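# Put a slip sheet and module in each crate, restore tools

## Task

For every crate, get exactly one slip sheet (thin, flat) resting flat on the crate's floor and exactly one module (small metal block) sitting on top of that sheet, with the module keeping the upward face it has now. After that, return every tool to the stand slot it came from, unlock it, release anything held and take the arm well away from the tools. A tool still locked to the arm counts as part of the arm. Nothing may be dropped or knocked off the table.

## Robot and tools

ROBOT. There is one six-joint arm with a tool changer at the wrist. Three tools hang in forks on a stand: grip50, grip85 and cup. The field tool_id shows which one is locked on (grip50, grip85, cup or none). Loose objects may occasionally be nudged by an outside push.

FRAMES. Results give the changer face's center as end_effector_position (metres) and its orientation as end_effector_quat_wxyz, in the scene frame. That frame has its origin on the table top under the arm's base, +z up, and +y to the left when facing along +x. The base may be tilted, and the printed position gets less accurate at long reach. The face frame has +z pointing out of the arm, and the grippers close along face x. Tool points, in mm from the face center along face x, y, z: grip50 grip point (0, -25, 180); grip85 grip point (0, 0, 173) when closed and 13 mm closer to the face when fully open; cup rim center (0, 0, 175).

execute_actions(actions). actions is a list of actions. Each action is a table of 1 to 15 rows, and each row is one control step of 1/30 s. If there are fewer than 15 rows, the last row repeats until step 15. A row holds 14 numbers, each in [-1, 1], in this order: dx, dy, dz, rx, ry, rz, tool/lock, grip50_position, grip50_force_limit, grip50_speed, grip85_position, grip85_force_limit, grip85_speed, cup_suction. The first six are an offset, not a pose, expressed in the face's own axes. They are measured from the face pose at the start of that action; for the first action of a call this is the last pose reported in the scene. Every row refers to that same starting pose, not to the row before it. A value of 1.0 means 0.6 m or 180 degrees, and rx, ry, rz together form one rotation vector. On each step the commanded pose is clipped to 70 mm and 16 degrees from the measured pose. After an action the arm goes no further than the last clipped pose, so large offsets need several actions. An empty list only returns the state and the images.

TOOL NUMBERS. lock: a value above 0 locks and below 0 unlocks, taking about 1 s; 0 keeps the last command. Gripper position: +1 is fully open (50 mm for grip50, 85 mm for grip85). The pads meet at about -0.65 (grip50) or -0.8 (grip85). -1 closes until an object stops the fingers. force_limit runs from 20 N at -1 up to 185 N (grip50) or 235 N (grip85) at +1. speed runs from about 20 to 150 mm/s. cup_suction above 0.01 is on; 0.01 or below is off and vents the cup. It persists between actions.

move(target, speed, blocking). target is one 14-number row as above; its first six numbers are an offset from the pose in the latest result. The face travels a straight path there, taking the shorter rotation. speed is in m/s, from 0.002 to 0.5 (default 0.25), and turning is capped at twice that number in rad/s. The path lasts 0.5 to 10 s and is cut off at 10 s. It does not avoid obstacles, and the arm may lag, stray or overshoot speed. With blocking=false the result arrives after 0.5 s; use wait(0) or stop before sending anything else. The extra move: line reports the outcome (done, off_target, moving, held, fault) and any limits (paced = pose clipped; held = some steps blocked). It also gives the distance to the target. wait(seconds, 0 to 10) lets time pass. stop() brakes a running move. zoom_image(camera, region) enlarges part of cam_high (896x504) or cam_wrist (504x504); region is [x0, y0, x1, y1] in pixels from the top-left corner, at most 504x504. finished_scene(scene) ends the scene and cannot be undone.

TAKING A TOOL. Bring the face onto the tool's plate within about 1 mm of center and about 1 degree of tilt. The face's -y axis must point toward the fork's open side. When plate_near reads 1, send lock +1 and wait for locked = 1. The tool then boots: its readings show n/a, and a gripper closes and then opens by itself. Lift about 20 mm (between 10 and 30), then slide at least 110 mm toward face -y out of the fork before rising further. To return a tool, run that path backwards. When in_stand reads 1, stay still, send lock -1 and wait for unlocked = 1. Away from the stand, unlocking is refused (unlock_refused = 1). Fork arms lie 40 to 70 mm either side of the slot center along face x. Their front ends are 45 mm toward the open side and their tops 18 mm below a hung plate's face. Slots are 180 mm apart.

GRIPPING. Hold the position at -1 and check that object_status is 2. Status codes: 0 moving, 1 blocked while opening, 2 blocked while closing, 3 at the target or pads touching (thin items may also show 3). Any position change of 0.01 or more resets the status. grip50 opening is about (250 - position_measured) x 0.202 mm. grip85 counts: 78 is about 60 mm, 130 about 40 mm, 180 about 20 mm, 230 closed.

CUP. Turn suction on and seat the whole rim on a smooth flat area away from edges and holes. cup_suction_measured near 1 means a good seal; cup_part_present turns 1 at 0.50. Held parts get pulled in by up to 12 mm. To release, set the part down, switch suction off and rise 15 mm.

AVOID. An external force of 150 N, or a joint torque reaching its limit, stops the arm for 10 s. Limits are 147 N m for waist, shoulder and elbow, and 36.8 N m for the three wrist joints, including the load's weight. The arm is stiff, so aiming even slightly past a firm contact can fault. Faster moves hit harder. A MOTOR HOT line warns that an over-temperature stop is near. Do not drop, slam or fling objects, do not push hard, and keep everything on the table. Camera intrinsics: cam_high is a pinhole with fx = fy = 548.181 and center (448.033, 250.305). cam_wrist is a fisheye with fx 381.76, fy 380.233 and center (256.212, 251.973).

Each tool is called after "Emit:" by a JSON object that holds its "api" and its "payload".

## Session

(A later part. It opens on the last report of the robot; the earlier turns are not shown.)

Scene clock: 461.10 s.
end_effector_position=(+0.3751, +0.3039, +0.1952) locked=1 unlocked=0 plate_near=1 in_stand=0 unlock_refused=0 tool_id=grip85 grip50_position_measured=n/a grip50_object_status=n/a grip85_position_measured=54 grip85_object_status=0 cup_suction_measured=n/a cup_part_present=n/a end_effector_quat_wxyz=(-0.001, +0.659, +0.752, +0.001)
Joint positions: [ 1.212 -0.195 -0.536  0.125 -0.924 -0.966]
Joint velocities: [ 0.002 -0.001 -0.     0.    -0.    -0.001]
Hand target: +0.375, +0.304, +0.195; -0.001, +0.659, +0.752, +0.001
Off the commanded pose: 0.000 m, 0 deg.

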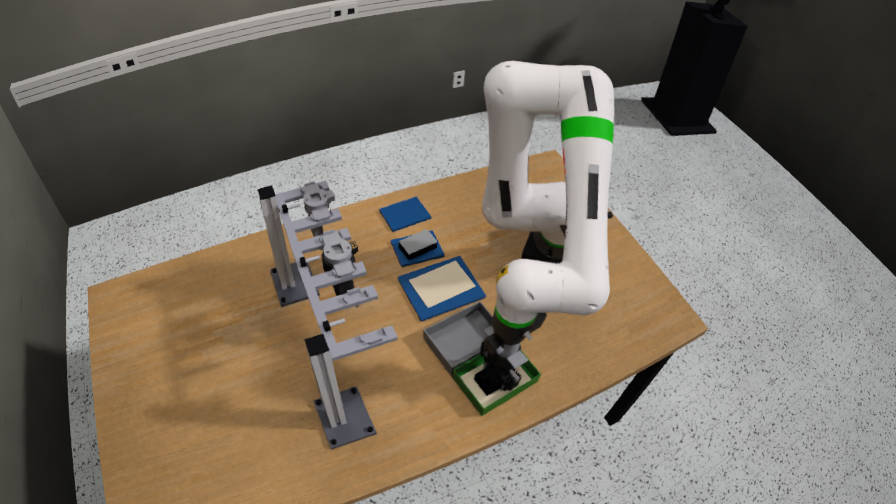

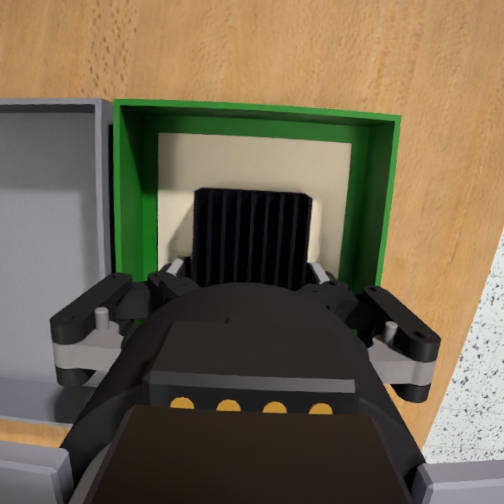

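Emit:
{"api": "move", "payload": {"target": [0,0,-0.075,0,0,0,0,1,0,0,0.6,-0.5,-0.4,0], "speed": 0.15}}

Scene clock: 463.60 s.
end_effector_position=(+0.3752, +0.3036, +0.2402) locked=1 unlocked=0 plate_near=1 in_stand=0 unlock_refused=0 tool_id=grip85 grip50_position_measured=n/a grip50_object_status=n/a grip85_position_measured=53 grip85_object_status=3 cup_suction_measured=n/a cup_part_present=n/a end_effector_quat_wxyz=(-0.001, +0.659, +0.752, +0.001)
Joint positions: [ 1.226 -0.264 -0.487  0.12  -1.044 -0.965]
Joint velocities: [ 0.002 -0.001  0.002  0.    -0.002 -0.003]
Hand target: +0.375, +0.304, +0.240; -0.001, +0.659, +0.752, +0.001
Off the commanded pose: 0.000 m, 0 deg.
move: done

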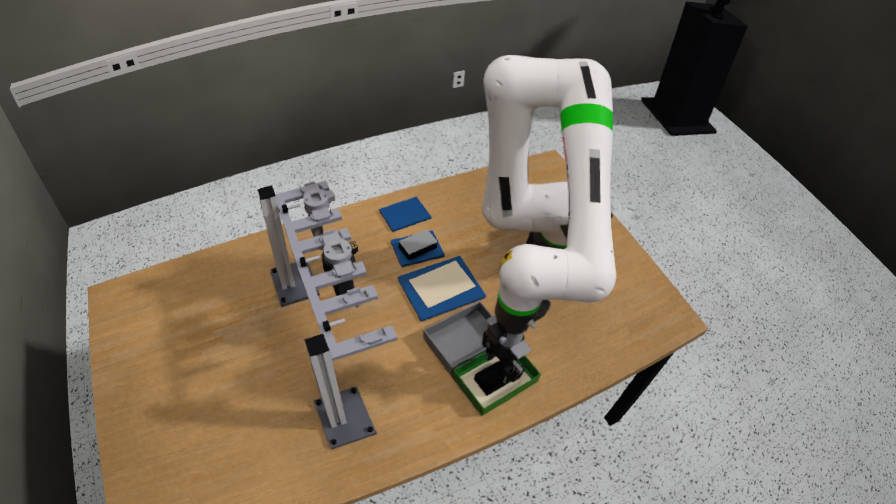

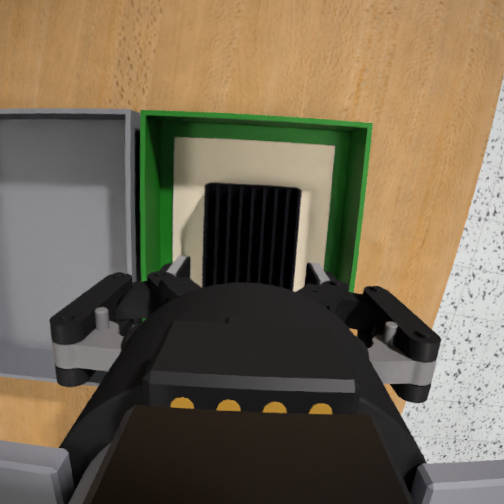

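Emit:
{"api": "move", "payload": {"target": [-0.2021,0.2774,-0.2377,0,0,0.0473,0,1,0,0,1,-0.5,0,0], "speed": 0.35}}

Scene clock: 467.73 s.
end_effector_position=(+0.5561, +0.2048, +0.3824) locked=1 unlocked=0 plate_near=1 in_stand=0 unlock_refused=0 tool_id=grip85 grip50_position_measured=n/a grip50_object_status=n/a grip85_position_measured=3 grip85_object_status=3 cup_suction_measured=n/a cup_part_present=n/a end_effector_quat_wxyz=(-0.000, +0.713, +0.701, +0.000)
Joint positions: [ 0.678 -0.062  0.109 -0.068 -1.426 -0.523]
Joint velocities: [-0.003  0.005  0.006 -0.003 -0.005  0.002]
Hand target: +0.556, +0.205, +0.382; -0.000, +0.713, +0.701, -0.000
Off the commanded pose: 0.000 m, 0 deg.
move: done; limits=paced

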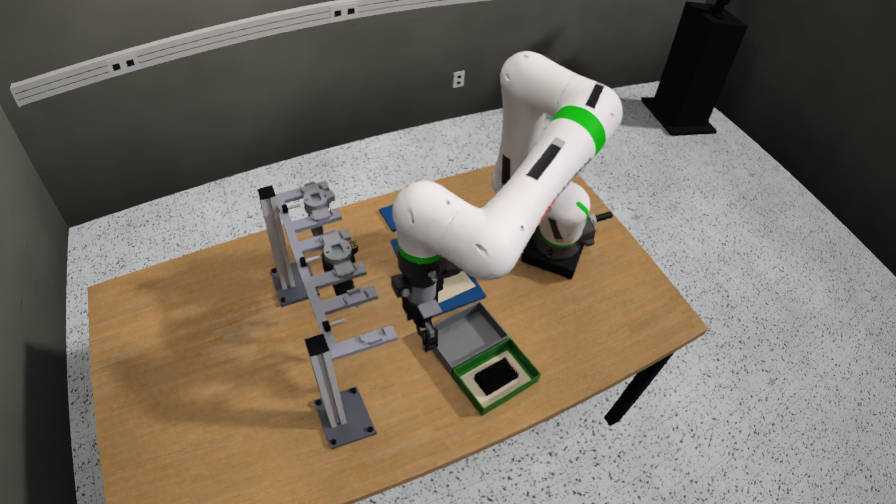

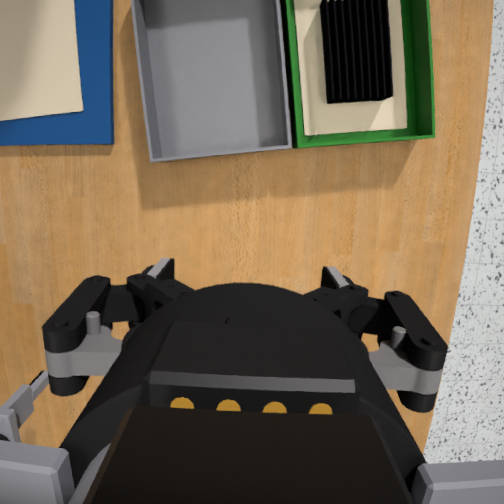

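Emit:
{"api": "move", "payload": {"target": [0.0009,0.2079,-0.0005,0,0,0,0,1,0,0,1,-0.5,0,0], "speed": 0.15}}

Scene clock: 470.83 s.
end_effector_position=(+0.6806, +0.2033, +0.3825) locked=1 unlocked=0 plate_near=1 in_stand=0 unlock_refused=0 tool_id=grip85 grip50_position_measured=n/a grip50_object_status=n/a grip85_position_measured=3 grip85_object_status=3 cup_suction_measured=n/a cup_part_present=n/a end_effector_quat_wxyz=(-0.000, +0.713, +0.701, -0.000)
Joint positions: [ 0.556  0.262  0.547 -0.104 -1.549 -0.413]
Joint velocities: [ 0.001  0.003  0.006  0.    -0.003 -0.002]
Hand target: +0.681, +0.203, +0.383; -0.000, +0.713, +0.701, -0.000
Off the commanded pose: 0.000 m, 0 deg.
move: done

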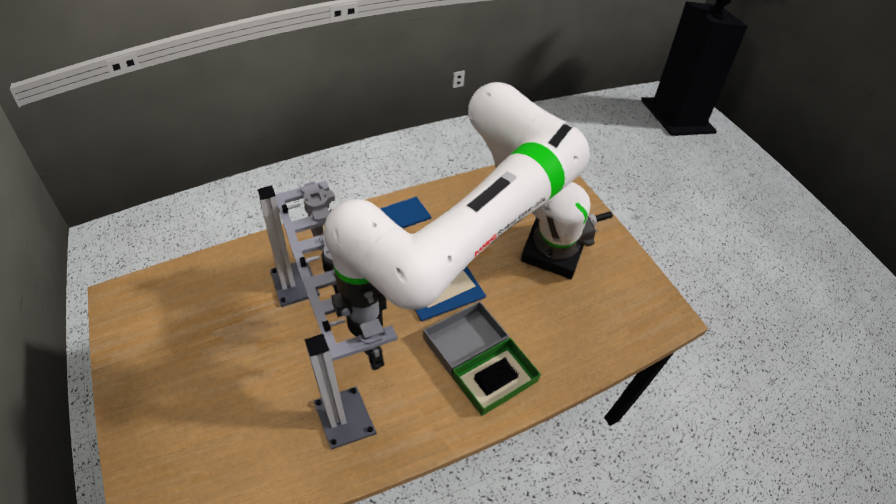

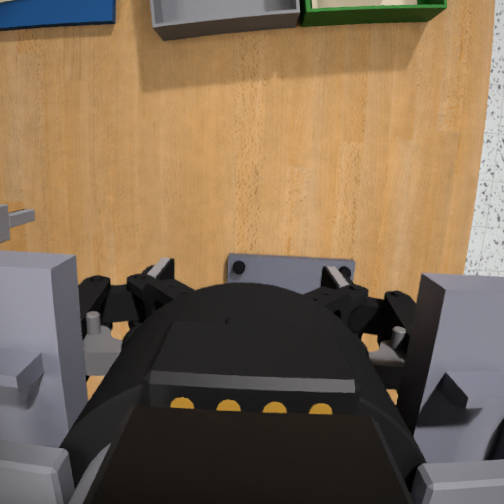

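Emit:
{"api": "move", "payload": {"target": [0,0.0003,0.0327,0,0,0,0,1,0,0,1,-0.5,0,0], "speed": 0.04}}

Scene clock: 477.37 s.
end_effector_position=(+0.6808, +0.2033, +0.3631) locked=1 unlocked=0 plate_near=1 in_stand=1 unlock_refused=0 tool_id=grip85 grip50_position_measured=n/a grip50_object_status=n/a grip85_position_measured=3 grip85_object_status=3 cup_suction_measured=n/a cup_part_present=n/a end_effector_quat_wxyz=(-0.000, +0.713, +0.701, -0.000)
Joint positions: [ 0.56   0.266  0.506 -0.103 -1.505 -0.413]
Joint velocities: [ 0.001 -0.    -0.003  0.001  0.002  0.   ]
Hand target: +0.681, +0.203, +0.363; -0.000, +0.713, +0.701, -0.000
Off the commanded pose: 0.000 m, 0 deg.
move: done

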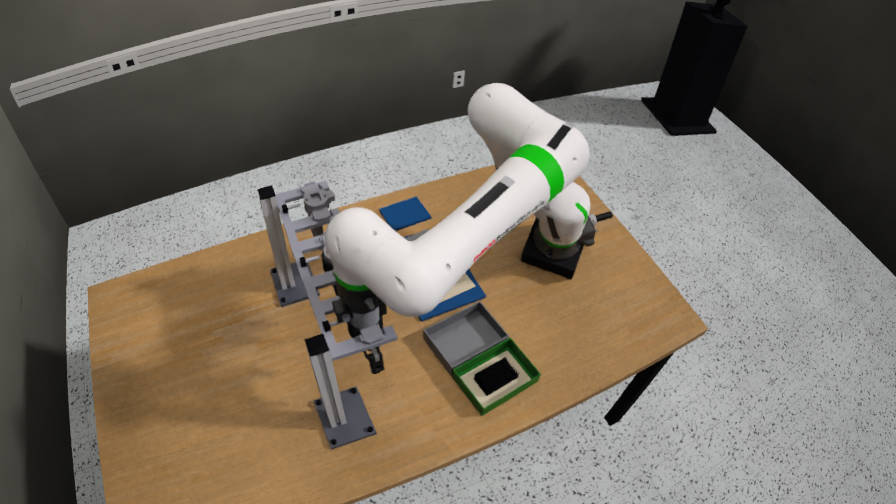

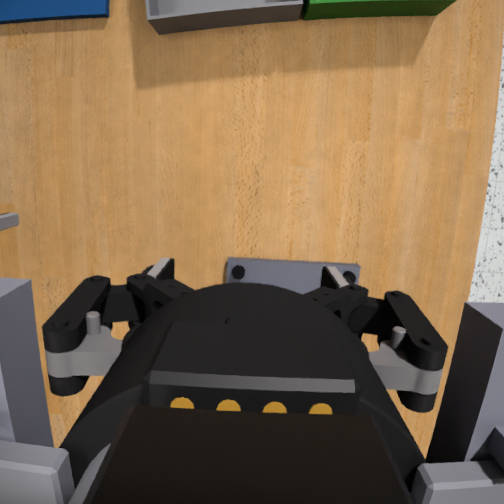

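Emit:
{"api": "execute_actions", "payload": {"actions": [[[0,0,0.0003,0,0,0,-1,1,0,0,1,-0.5,0,0]]]}}

Emit:
{"api": "wait", "payload": {"seconds": 0.7}}

Scene clock: 479.17 s.
end_effector_position=(+0.6808, +0.2033, +0.3628) locked=0 unlocked=0 plate_near=1 in_stand=1 unlock_refused=0 tool_id=none grip50_position_measured=n/a grip50_object_status=n/a grip85_position_measured=n/a grip85_object_status=n/a cup_suction_measured=n/a cup_part_present=n/a end_effector_quat_wxyz=(-0.000, +0.713, +0.701, -0.000)
Joint positions: [ 0.56   0.266  0.506 -0.103 -1.505 -0.413]
Joint velocities: [-0.001 -0.001 -0.     0.001  0.     0.001]
Hand target: +0.681, +0.203, +0.363; -0.000, +0.713, +0.701, -0.000
Off the commanded pose: 0.000 m, 0 deg.

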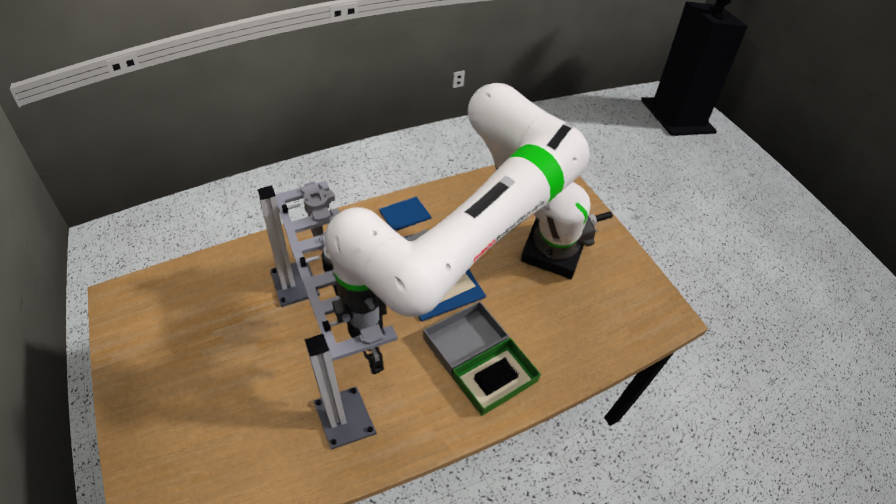

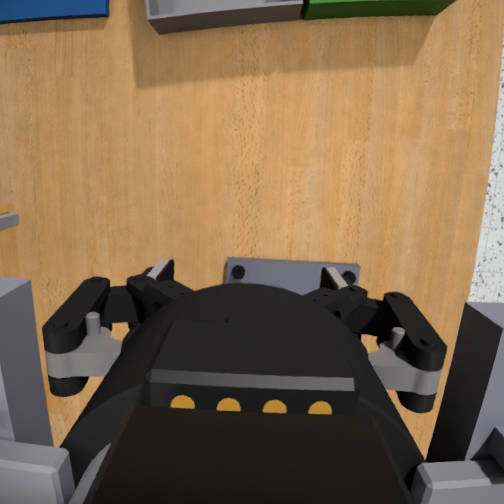

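Scene clock: 479.87 s.
end_effector_position=(+0.6808, +0.2033, +0.3629) locked=0 unlocked=1 plate_near=1 in_stand=1 unlock_refused=0 tool_id=none grip50_position_measured=n/a grip50_object_status=n/a grip85_position_measured=n/a grip85_object_status=n/a cup_suction_measured=n/a cup_part_present=n/a end_effector_quat_wxyz=(-0.000, +0.713, +0.701, -0.000)
Joint positions: [ 0.56   0.266  0.506 -0.103 -1.505 -0.413]
Joint velocities: [-0.     0.002 -0.    -0.001 -0.    -0.001]
Hand target: +0.681, +0.203, +0.363; -0.000, +0.713, +0.701, -0.000
Off the commanded pose: 0.000 m, 0 deg.
wait: 0.70 s; at rest by 0.20 s

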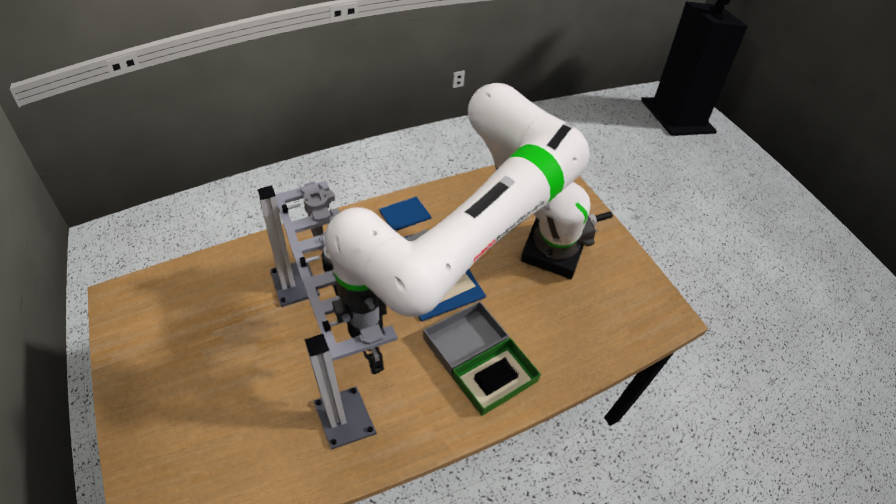

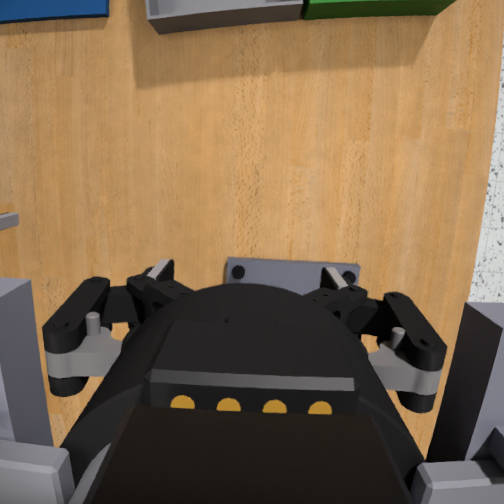

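Emit:
{"api": "move", "payload": {"target": [0,0,-0.07,0,0,0,0,1,0,0,1,0,0,0], "speed": 0.12}}

Emit:
{"api": "move", "payload": {"target": [-0.6,-0.0007,0,0,0,0,0,1,0,0,1,0,0,0], "speed": 0.3}}

Scene clock: 482.57 s.
end_effector_position=(+0.6808, +0.2032, +0.4048) locked=0 unlocked=1 plate_near=0 in_stand=0 unlock_refused=0 tool_id=none grip50_position_measured=n/a grip50_object_status=n/a grip85_position_measured=n/a grip85_object_status=n/a cup_suction_measured=n/a cup_part_present=n/a end_effector_quat_wxyz=(-0.000, +0.713, +0.701, -0.000)
Joint positions: [ 0.551  0.263  0.598 -0.106 -1.601 -0.415]
Joint velocities: [-0.     0.001  0.005  0.    -0.004  0.001]
Hand target: +0.681, +0.203, +0.405; -0.000, +0.713, +0.701, -0.000
Off the commanded pose: 0.000 m, 0 deg.
move: done

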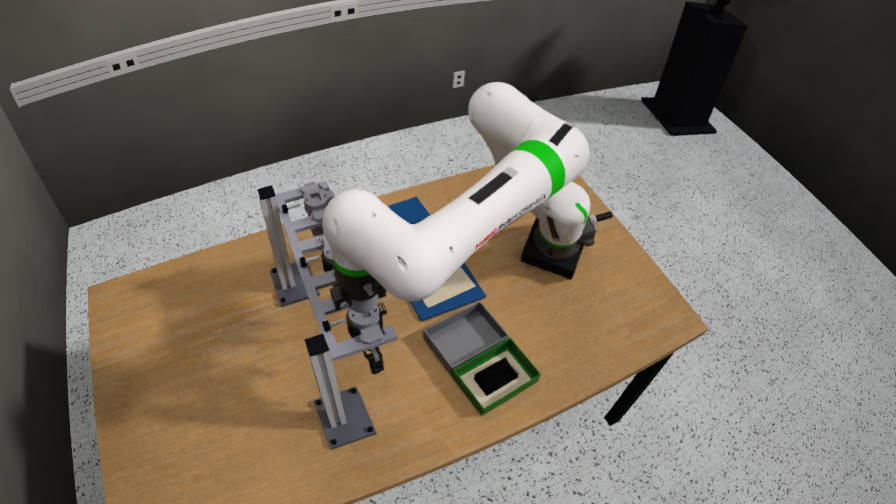

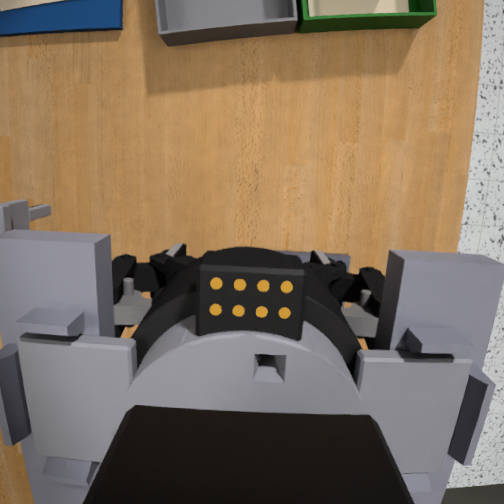

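Scene clock: 484.30 s.
end_effector_position=(+0.6744, -0.1563, +0.4041) locked=0 unlocked=1 plate_near=0 in_stand=0 unlock_refused=0 tool_id=none grip50_position_measured=n/a grip50_object_status=n/a grip85_position_measured=n/a grip85_object_status=n/a cup_suction_measured=n/a cup_part_present=n/a end_effector_quat_wxyz=(-0.000, +0.713, +0.701, -0.001)
Joint positions: [-0.102  0.407  0.653 -0.268 -1.634  0.217]
Joint velocities: [-0.001  0.003  0.005 -0.    -0.003  0.001]
Hand target: +0.674, -0.156, +0.404; -0.000, +0.713, +0.701, -0.001
Off the commanded pose: 0.001 m, 0 deg.
move: done

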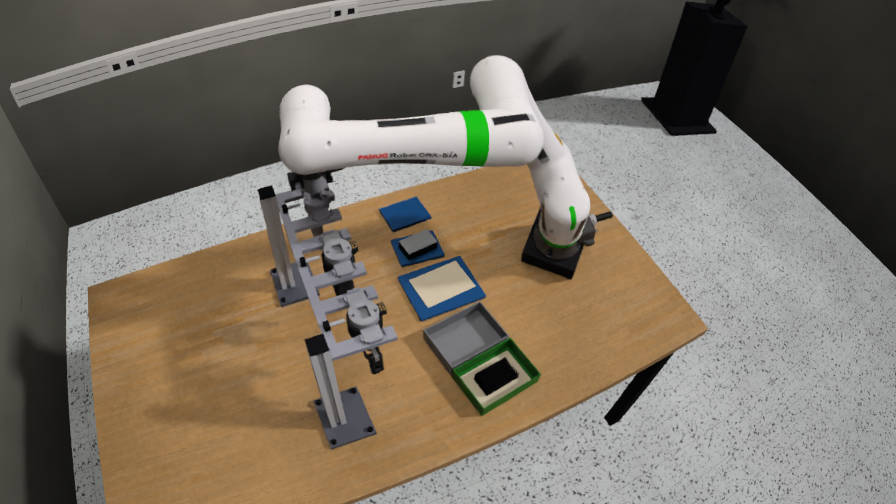

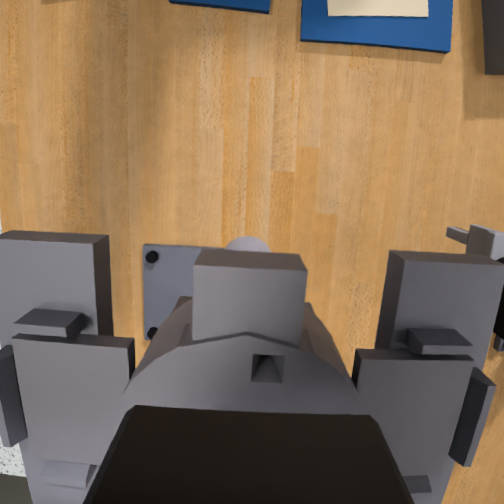

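Emit:
{"api": "move", "payload": {"target": [-0.0007,-0.0002,0.0698,0,0,0,0,1,0,0,1,0,0,0], "speed": 0.05}}

Scene clock: 486.87 s.
end_effector_position=(+0.6743, -0.1567, +0.3624) locked=0 unlocked=1 plate_near=1 in_stand=1 unlock_refused=0 tool_id=none grip50_position_measured=n/a grip50_object_status=n/a grip85_position_measured=n/a grip85_object_status=n/a cup_suction_measured=n/a cup_part_present=n/a end_effector_quat_wxyz=(-0.000, +0.713, +0.701, -0.001)
Joint positions: [-0.084  0.408  0.561 -0.264 -1.539  0.224]
Joint velocities: [ 0.001  0.001 -0.002 -0.     0.002 -0.   ]
Hand target: +0.674, -0.157, +0.362; -0.000, +0.713, +0.701, -0.001
Off the commanded pose: 0.000 m, 0 deg.
move: done

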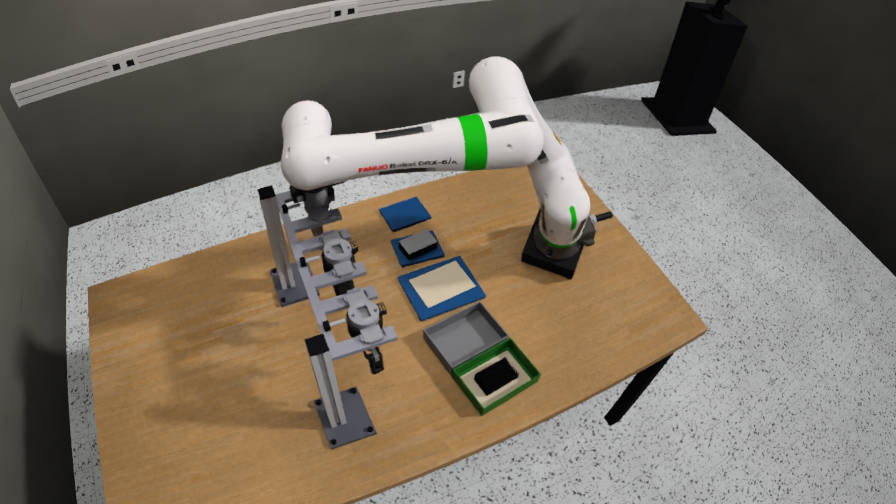

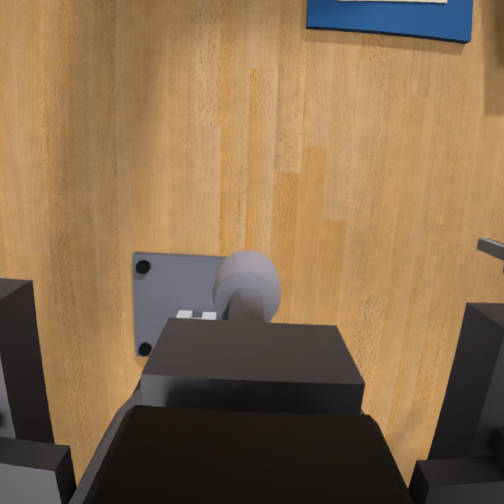

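Emit:
{"api": "execute_actions", "payload": {"actions": [[[0,0,0.0002,0,0,0,1,1,0,0,1,0,0,0]]]}}

Emit:
{"api": "wait", "payload": {"seconds": 0.7}}

Scene clock: 492.70 s.
end_effector_position=(+0.6743, -0.1567, +0.3623) locked=0 unlocked=0 plate_near=1 in_stand=1 unlock_refused=0 tool_id=none grip50_position_measured=n/a grip50_object_status=n/a grip85_position_measured=n/a grip85_object_status=n/a cup_suction_measured=n/a cup_part_present=n/a end_effector_quat_wxyz=(-0.000, +0.713, +0.701, -0.001)
Joint positions: [-0.084  0.408  0.561 -0.264 -1.539  0.224]
Joint velocities: [ 0.001 -0.002  0.     0.001  0.    -0.001]
Hand target: +0.674, -0.157, +0.362; -0.000, +0.713, +0.701, -0.001
Off the commanded pose: 0.000 m, 0 deg.

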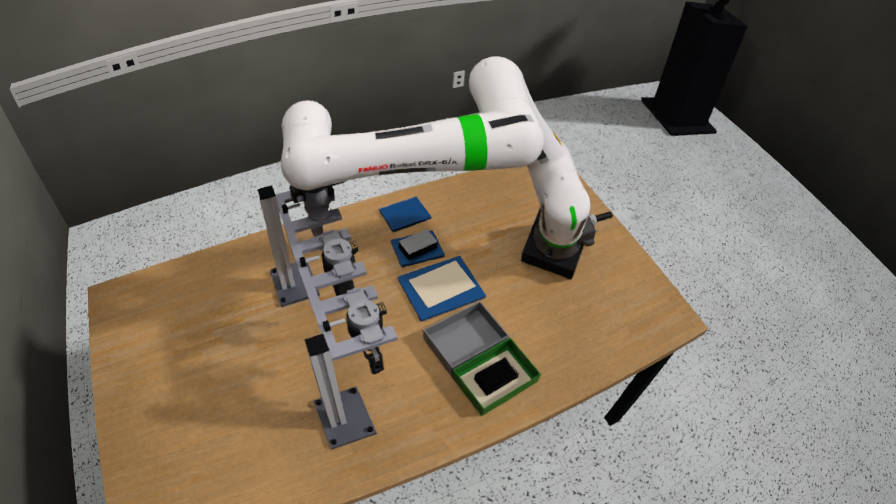

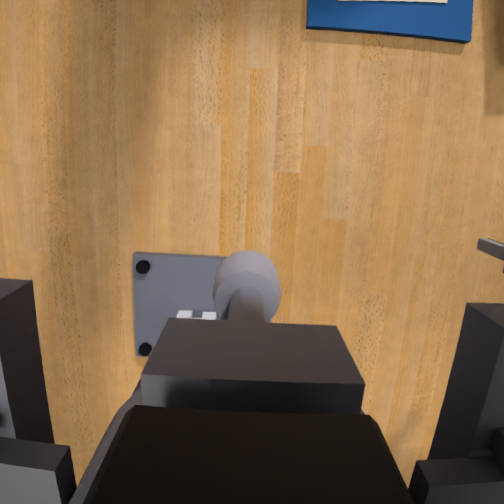

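Scene clock: 493.40 s.
end_effector_position=(+0.6743, -0.1567, +0.3623) locked=1 unlocked=0 plate_near=1 in_stand=1 unlock_refused=0 tool_id=cup grip50_position_measured=n/a grip50_object_status=n/a grip85_position_measured=n/a grip85_object_status=n/a cup_suction_measured=n/a cup_part_present=n/a end_effector_quat_wxyz=(-0.000, +0.713, +0.701, -0.001)
Joint positions: [-0.084  0.408  0.561 -0.264 -1.539  0.224]
Joint velocities: [ 0.001  0.     0.    -0.001  0.     0.002]
Hand target: +0.674, -0.157, +0.362; -0.000, +0.713, +0.701, -0.001
Off the commanded pose: 0.000 m, 0 deg.
wait: 0.70 s; at rest by 0.20 s

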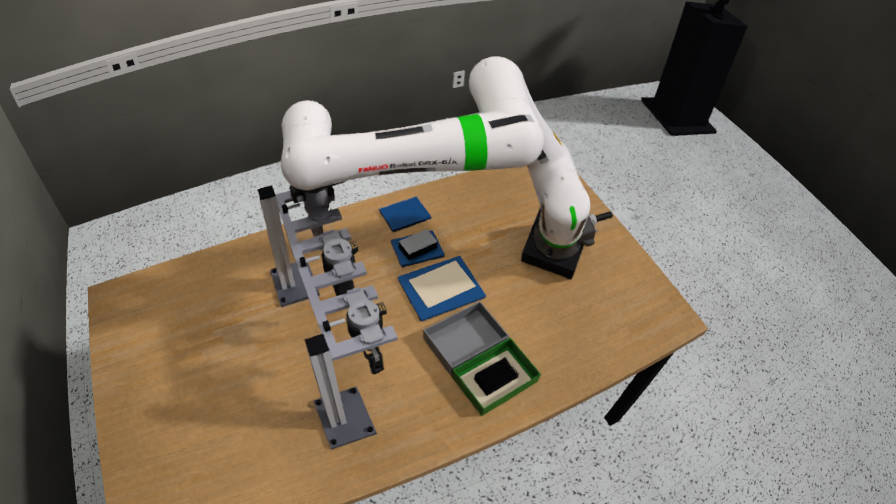

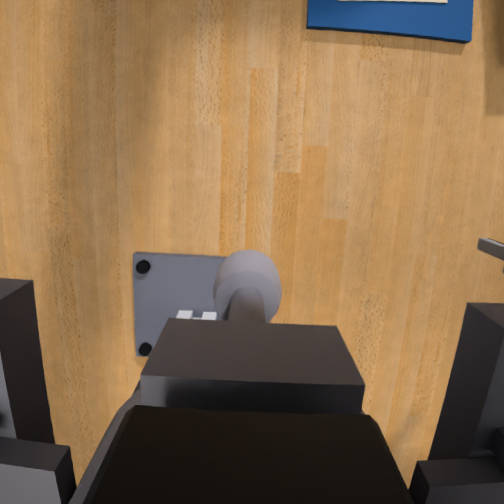

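Emit:
{"api": "move", "payload": {"target": [0,0,-0.0333,0,0,0,0,1,0,0,1,0,0,0], "speed": 0.08}}

Emit:
{"api": "move", "payload": {"target": [0,-0.2083,0,0,0,0,0,1,0,0,1,0,0,0], "speed": 0.18}}

Scene clock: 495.87 s.
end_effector_position=(+0.6743, -0.1567, +0.3823) locked=1 unlocked=0 plate_near=1 in_stand=0 unlock_refused=0 tool_id=cup grip50_position_measured=n/a grip50_object_status=n/a grip85_position_measured=n/a grip85_object_status=n/a cup_suction_measured=0.00 cup_part_present=0 end_effector_quat_wxyz=(-0.000, +0.713, +0.701, -0.001)
Joint positions: [-0.093  0.406  0.603 -0.266 -1.584  0.221]
Joint velocities: [-0.001  0.003  0.002 -0.001 -0.002 -0.002]
Hand target: +0.674, -0.157, +0.382; -0.000, +0.713, +0.701, -0.001
Off the commanded pose: 0.000 m, 0 deg.
move: done

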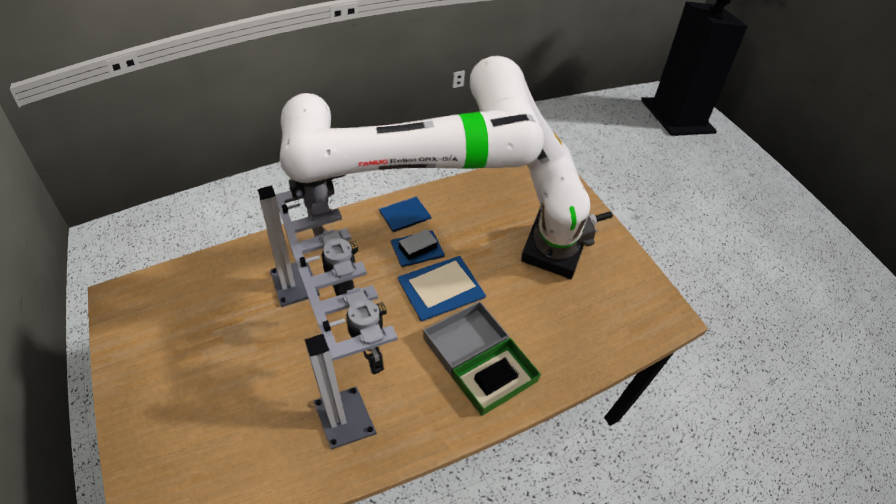

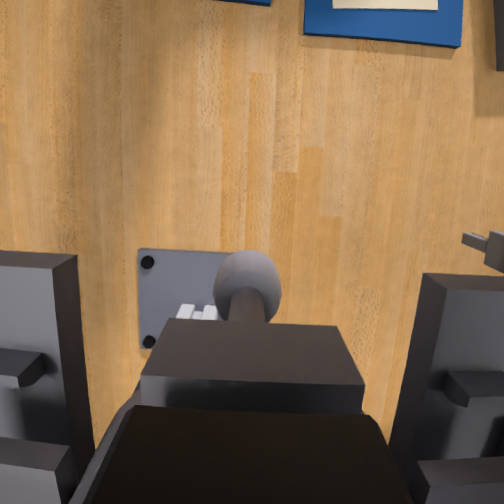

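Scene clock: 497.03 s.
end_effector_position=(+0.5494, -0.1548, +0.3824) locked=1 unlocked=0 plate_near=1 in_stand=0 unlock_refused=0 tool_id=cup grip50_position_measured=n/a grip50_object_status=n/a grip85_position_measured=n/a grip85_object_status=n/a cup_suction_measured=0.00 cup_part_present=0 end_effector_quat_wxyz=(-0.000, +0.713, +0.701, -0.001)
Joint positions: [-0.15   0.119  0.18  -0.277 -1.468  0.313]
Joint velocities: [-0.    -0.002 -0.002  0.001  0.001  0.002]
Hand target: +0.549, -0.155, +0.382; -0.000, +0.713, +0.701, -0.001
Off the commanded pose: 0.000 m, 0 deg.
move: done

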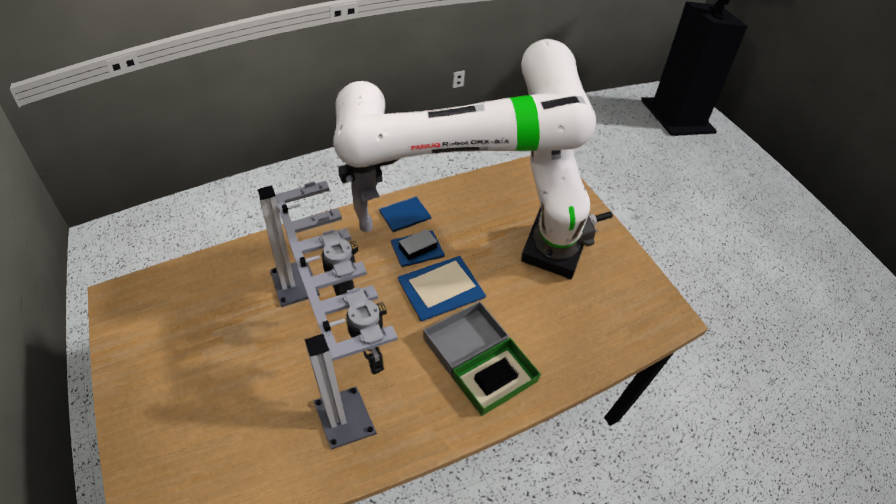

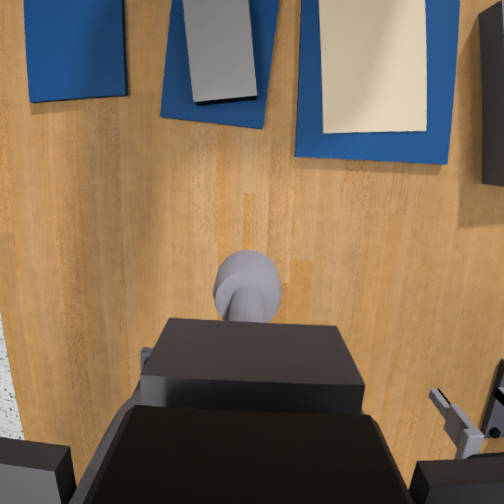

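Emit:
{"api": "zoom_image", "payload": {"camera": "cam_wrist", "region": [290, 0, 460, 170]}}

Region (290, 0, 460, 170) of cam_wrist's 504x504 image, scaled by 2.965, with more detail than that image has.

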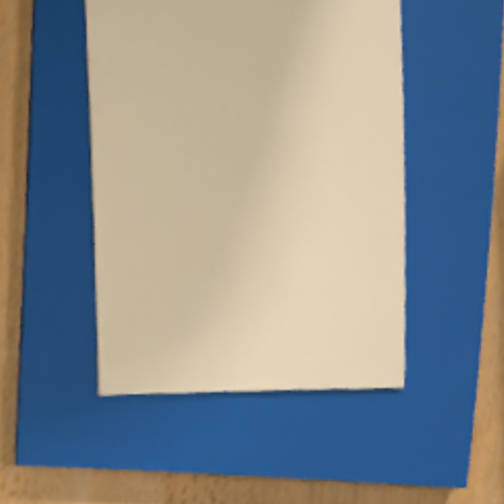

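Emit:
{"api": "move", "payload": {"target": [0.1962,-0.3054,0.29,0,0,0,0,1,0,0,1,0,0,0], "speed": 0.33}}

Scene clock: 510.43 s.
end_effector_position=(+0.3683, -0.0340, +0.2085) locked=1 unlocked=0 plate_near=1 in_stand=0 unlock_refused=0 tool_id=cup grip50_position_measured=n/a grip50_object_status=n/a grip85_position_measured=n/a grip85_object_status=n/a cup_suction_measured=0.00 cup_part_present=0 end_effector_quat_wxyz=(-0.000, +0.713, +0.702, -0.000)
Joint positions: [ 0.223 -0.299 -0.652 -0.239 -0.975  0.045]
Joint velocities: [ 0.007 -0.004 -0.004  0.008  0.003 -0.012]
Hand target: +0.368, -0.034, +0.209; -0.000, +0.713, +0.702, -0.000
Off the commanded pose: 0.000 m, 0 deg.
move: done

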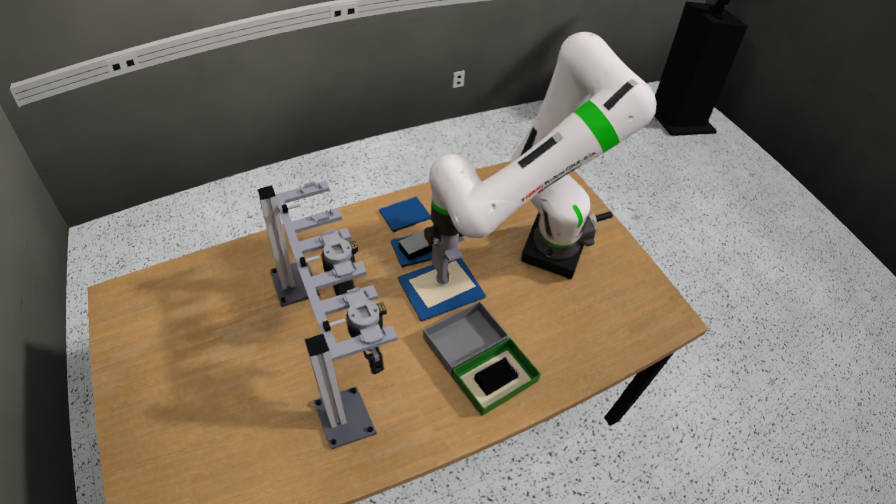

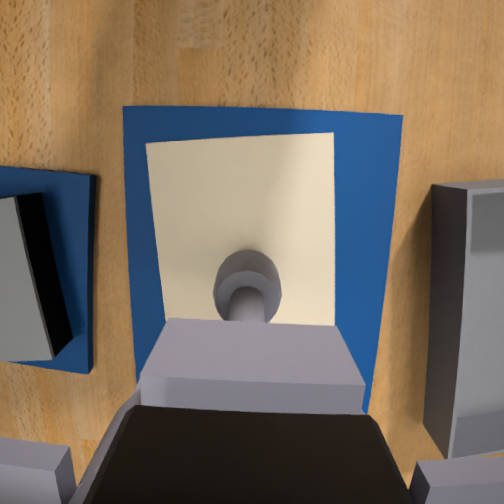

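Emit:
{"api": "move", "payload": {"target": [0,0,0.04,0,0,0,0,1,0,0,1,0,0,1], "speed": 0.045}}

Scene clock: 513.03 s.
end_effector_position=(+0.3684, -0.0340, +0.1846) locked=1 unlocked=0 plate_near=1 in_stand=0 unlock_refused=0 tool_id=cup grip50_position_measured=n/a grip50_object_status=n/a grip85_position_measured=n/a grip85_object_status=n/a cup_suction_measured=0.86 cup_part_present=1 end_effector_quat_wxyz=(-0.000, +0.713, +0.702, -0.000)
Joint positions: [ 0.239 -0.254 -0.676 -0.247 -0.904  0.048]
Joint velocities: [ 0.001  0.    -0.001  0.     0.002 -0.   ]
Hand target: +0.368, -0.034, +0.184; -0.000, +0.713, +0.702, -0.000
Off the commanded pose: 0.000 m, 0 deg.
move: done

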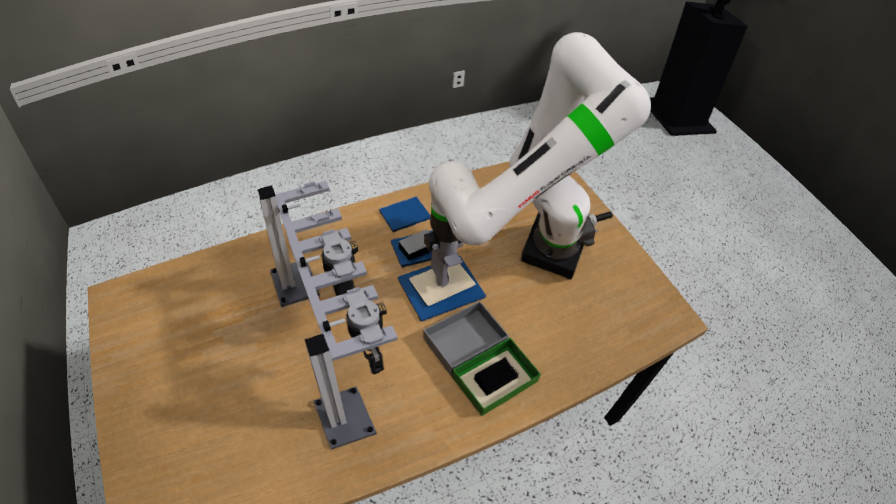

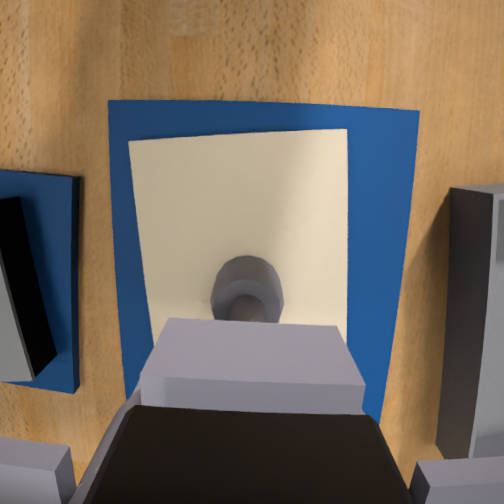

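Emit:
{"api": "move", "payload": {"target": [0.03,0,-0.08,0,0,0,0,1,0,0,1,0,0,1], "speed": 0.15}}

Scene clock: 515.57 s.
end_effector_position=(+0.3686, -0.0161, +0.2326) locked=1 unlocked=0 plate_near=1 in_stand=0 unlock_refused=0 tool_id=cup grip50_position_measured=n/a grip50_object_status=n/a grip85_position_measured=n/a grip85_object_status=n/a cup_suction_measured=0.91 cup_part_present=1 end_effector_quat_wxyz=(-0.000, +0.713, +0.702, -0.000)
Joint positions: [ 0.274 -0.364 -0.636 -0.214 -1.042 -0.032]
Joint velocities: [ 0.001 -0.002  0.001  0.001 -0.003 -0.002]
Hand target: +0.369, -0.016, +0.233; -0.000, +0.713, +0.702, -0.000
Off the commanded pose: 0.000 m, 0 deg.
move: done

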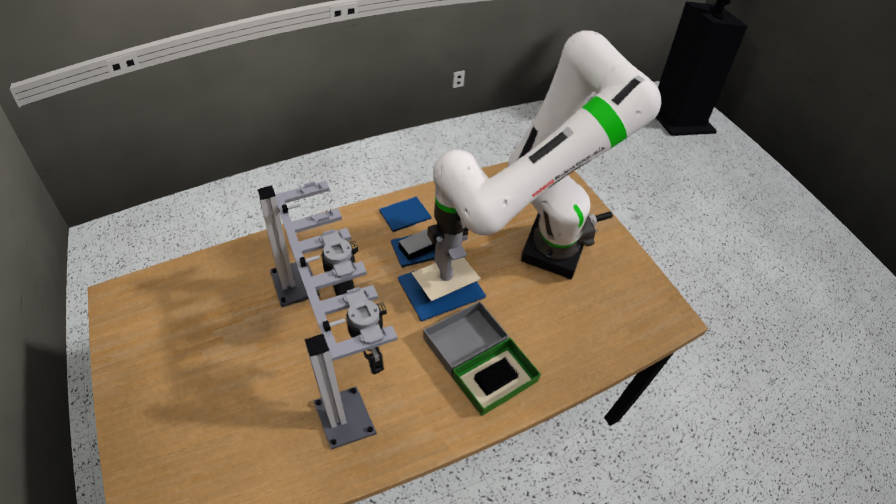

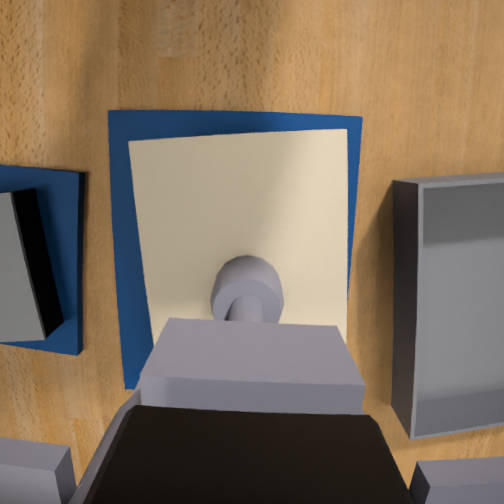

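Emit:
{"api": "zoom_image", "payload": {"camera": "cam_wrist", "region": [110, 100, 370, 200]}}

Region (110, 100, 370, 200) of cam_wrist's 504x504 image, scaled by 1.938, with more detail than that image has; it fills the top 194 rows of this view, and the rest is white.

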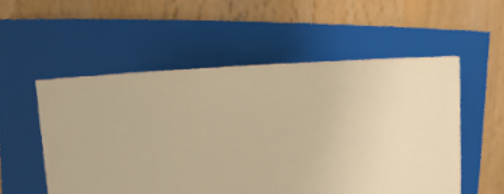

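Emit:
{"api": "move", "payload": {"target": [0.2983,0.0376,0,0,0,-0.0117,0,1,0,0,1,0,0,1], "speed": 0.28}}

Scene clock: 522.80 s.
end_effector_position=(+0.3942, +0.1626, +0.2330) locked=1 unlocked=0 plate_near=1 in_stand=0 unlock_refused=0 tool_id=cup grip50_position_measured=n/a grip50_object_status=n/a grip85_position_measured=n/a grip85_object_status=n/a cup_suction_measured=0.91 cup_part_present=1 end_effector_quat_wxyz=(-0.000, +0.700, +0.714, +0.001)
Joint positions: [ 0.867 -0.366 -0.594 -0.009 -1.019 -0.669]
Joint velocities: [ 0.002  0.003 -0.001  0.004  0.    -0.006]
Hand target: +0.394, +0.163, +0.233; -0.000, +0.700, +0.714, +0.001
Off the commanded pose: 0.001 m, 0 deg.
move: done

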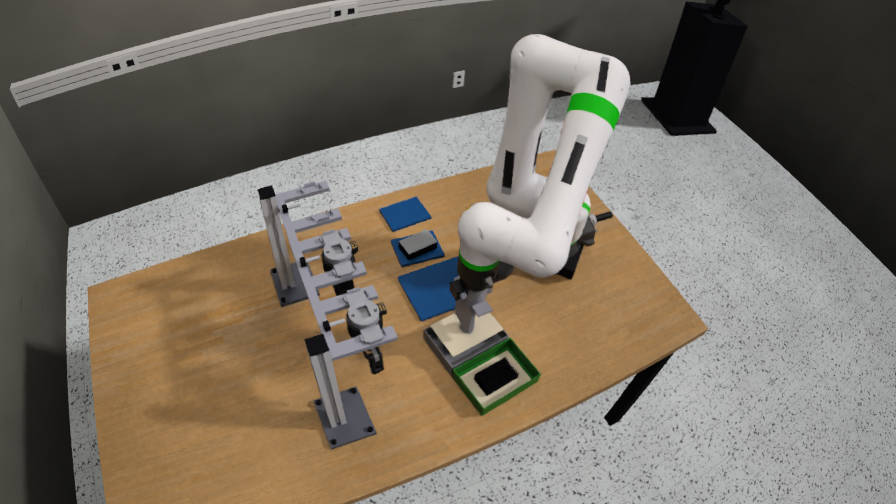

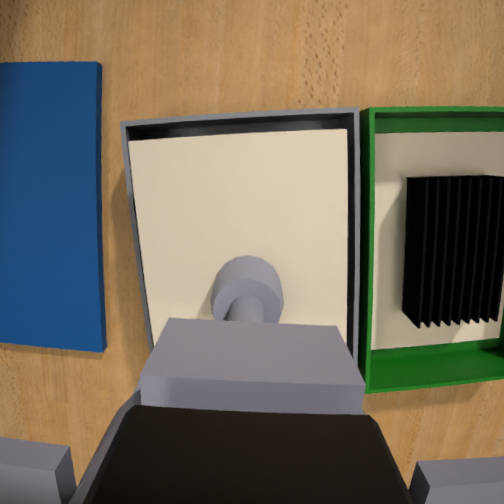

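Emit:
{"api": "zoom_image", "payload": {"camera": "cam_wrist", "region": [110, 90, 380, 190]}}

Region (110, 90, 380, 190) of cam_wrist's 504x504 image, scaled by 1.867, with more detail than that image has; it fills the top 187 rows of this view, and the rest is white.

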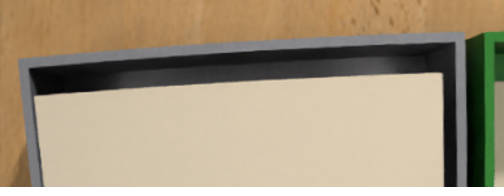

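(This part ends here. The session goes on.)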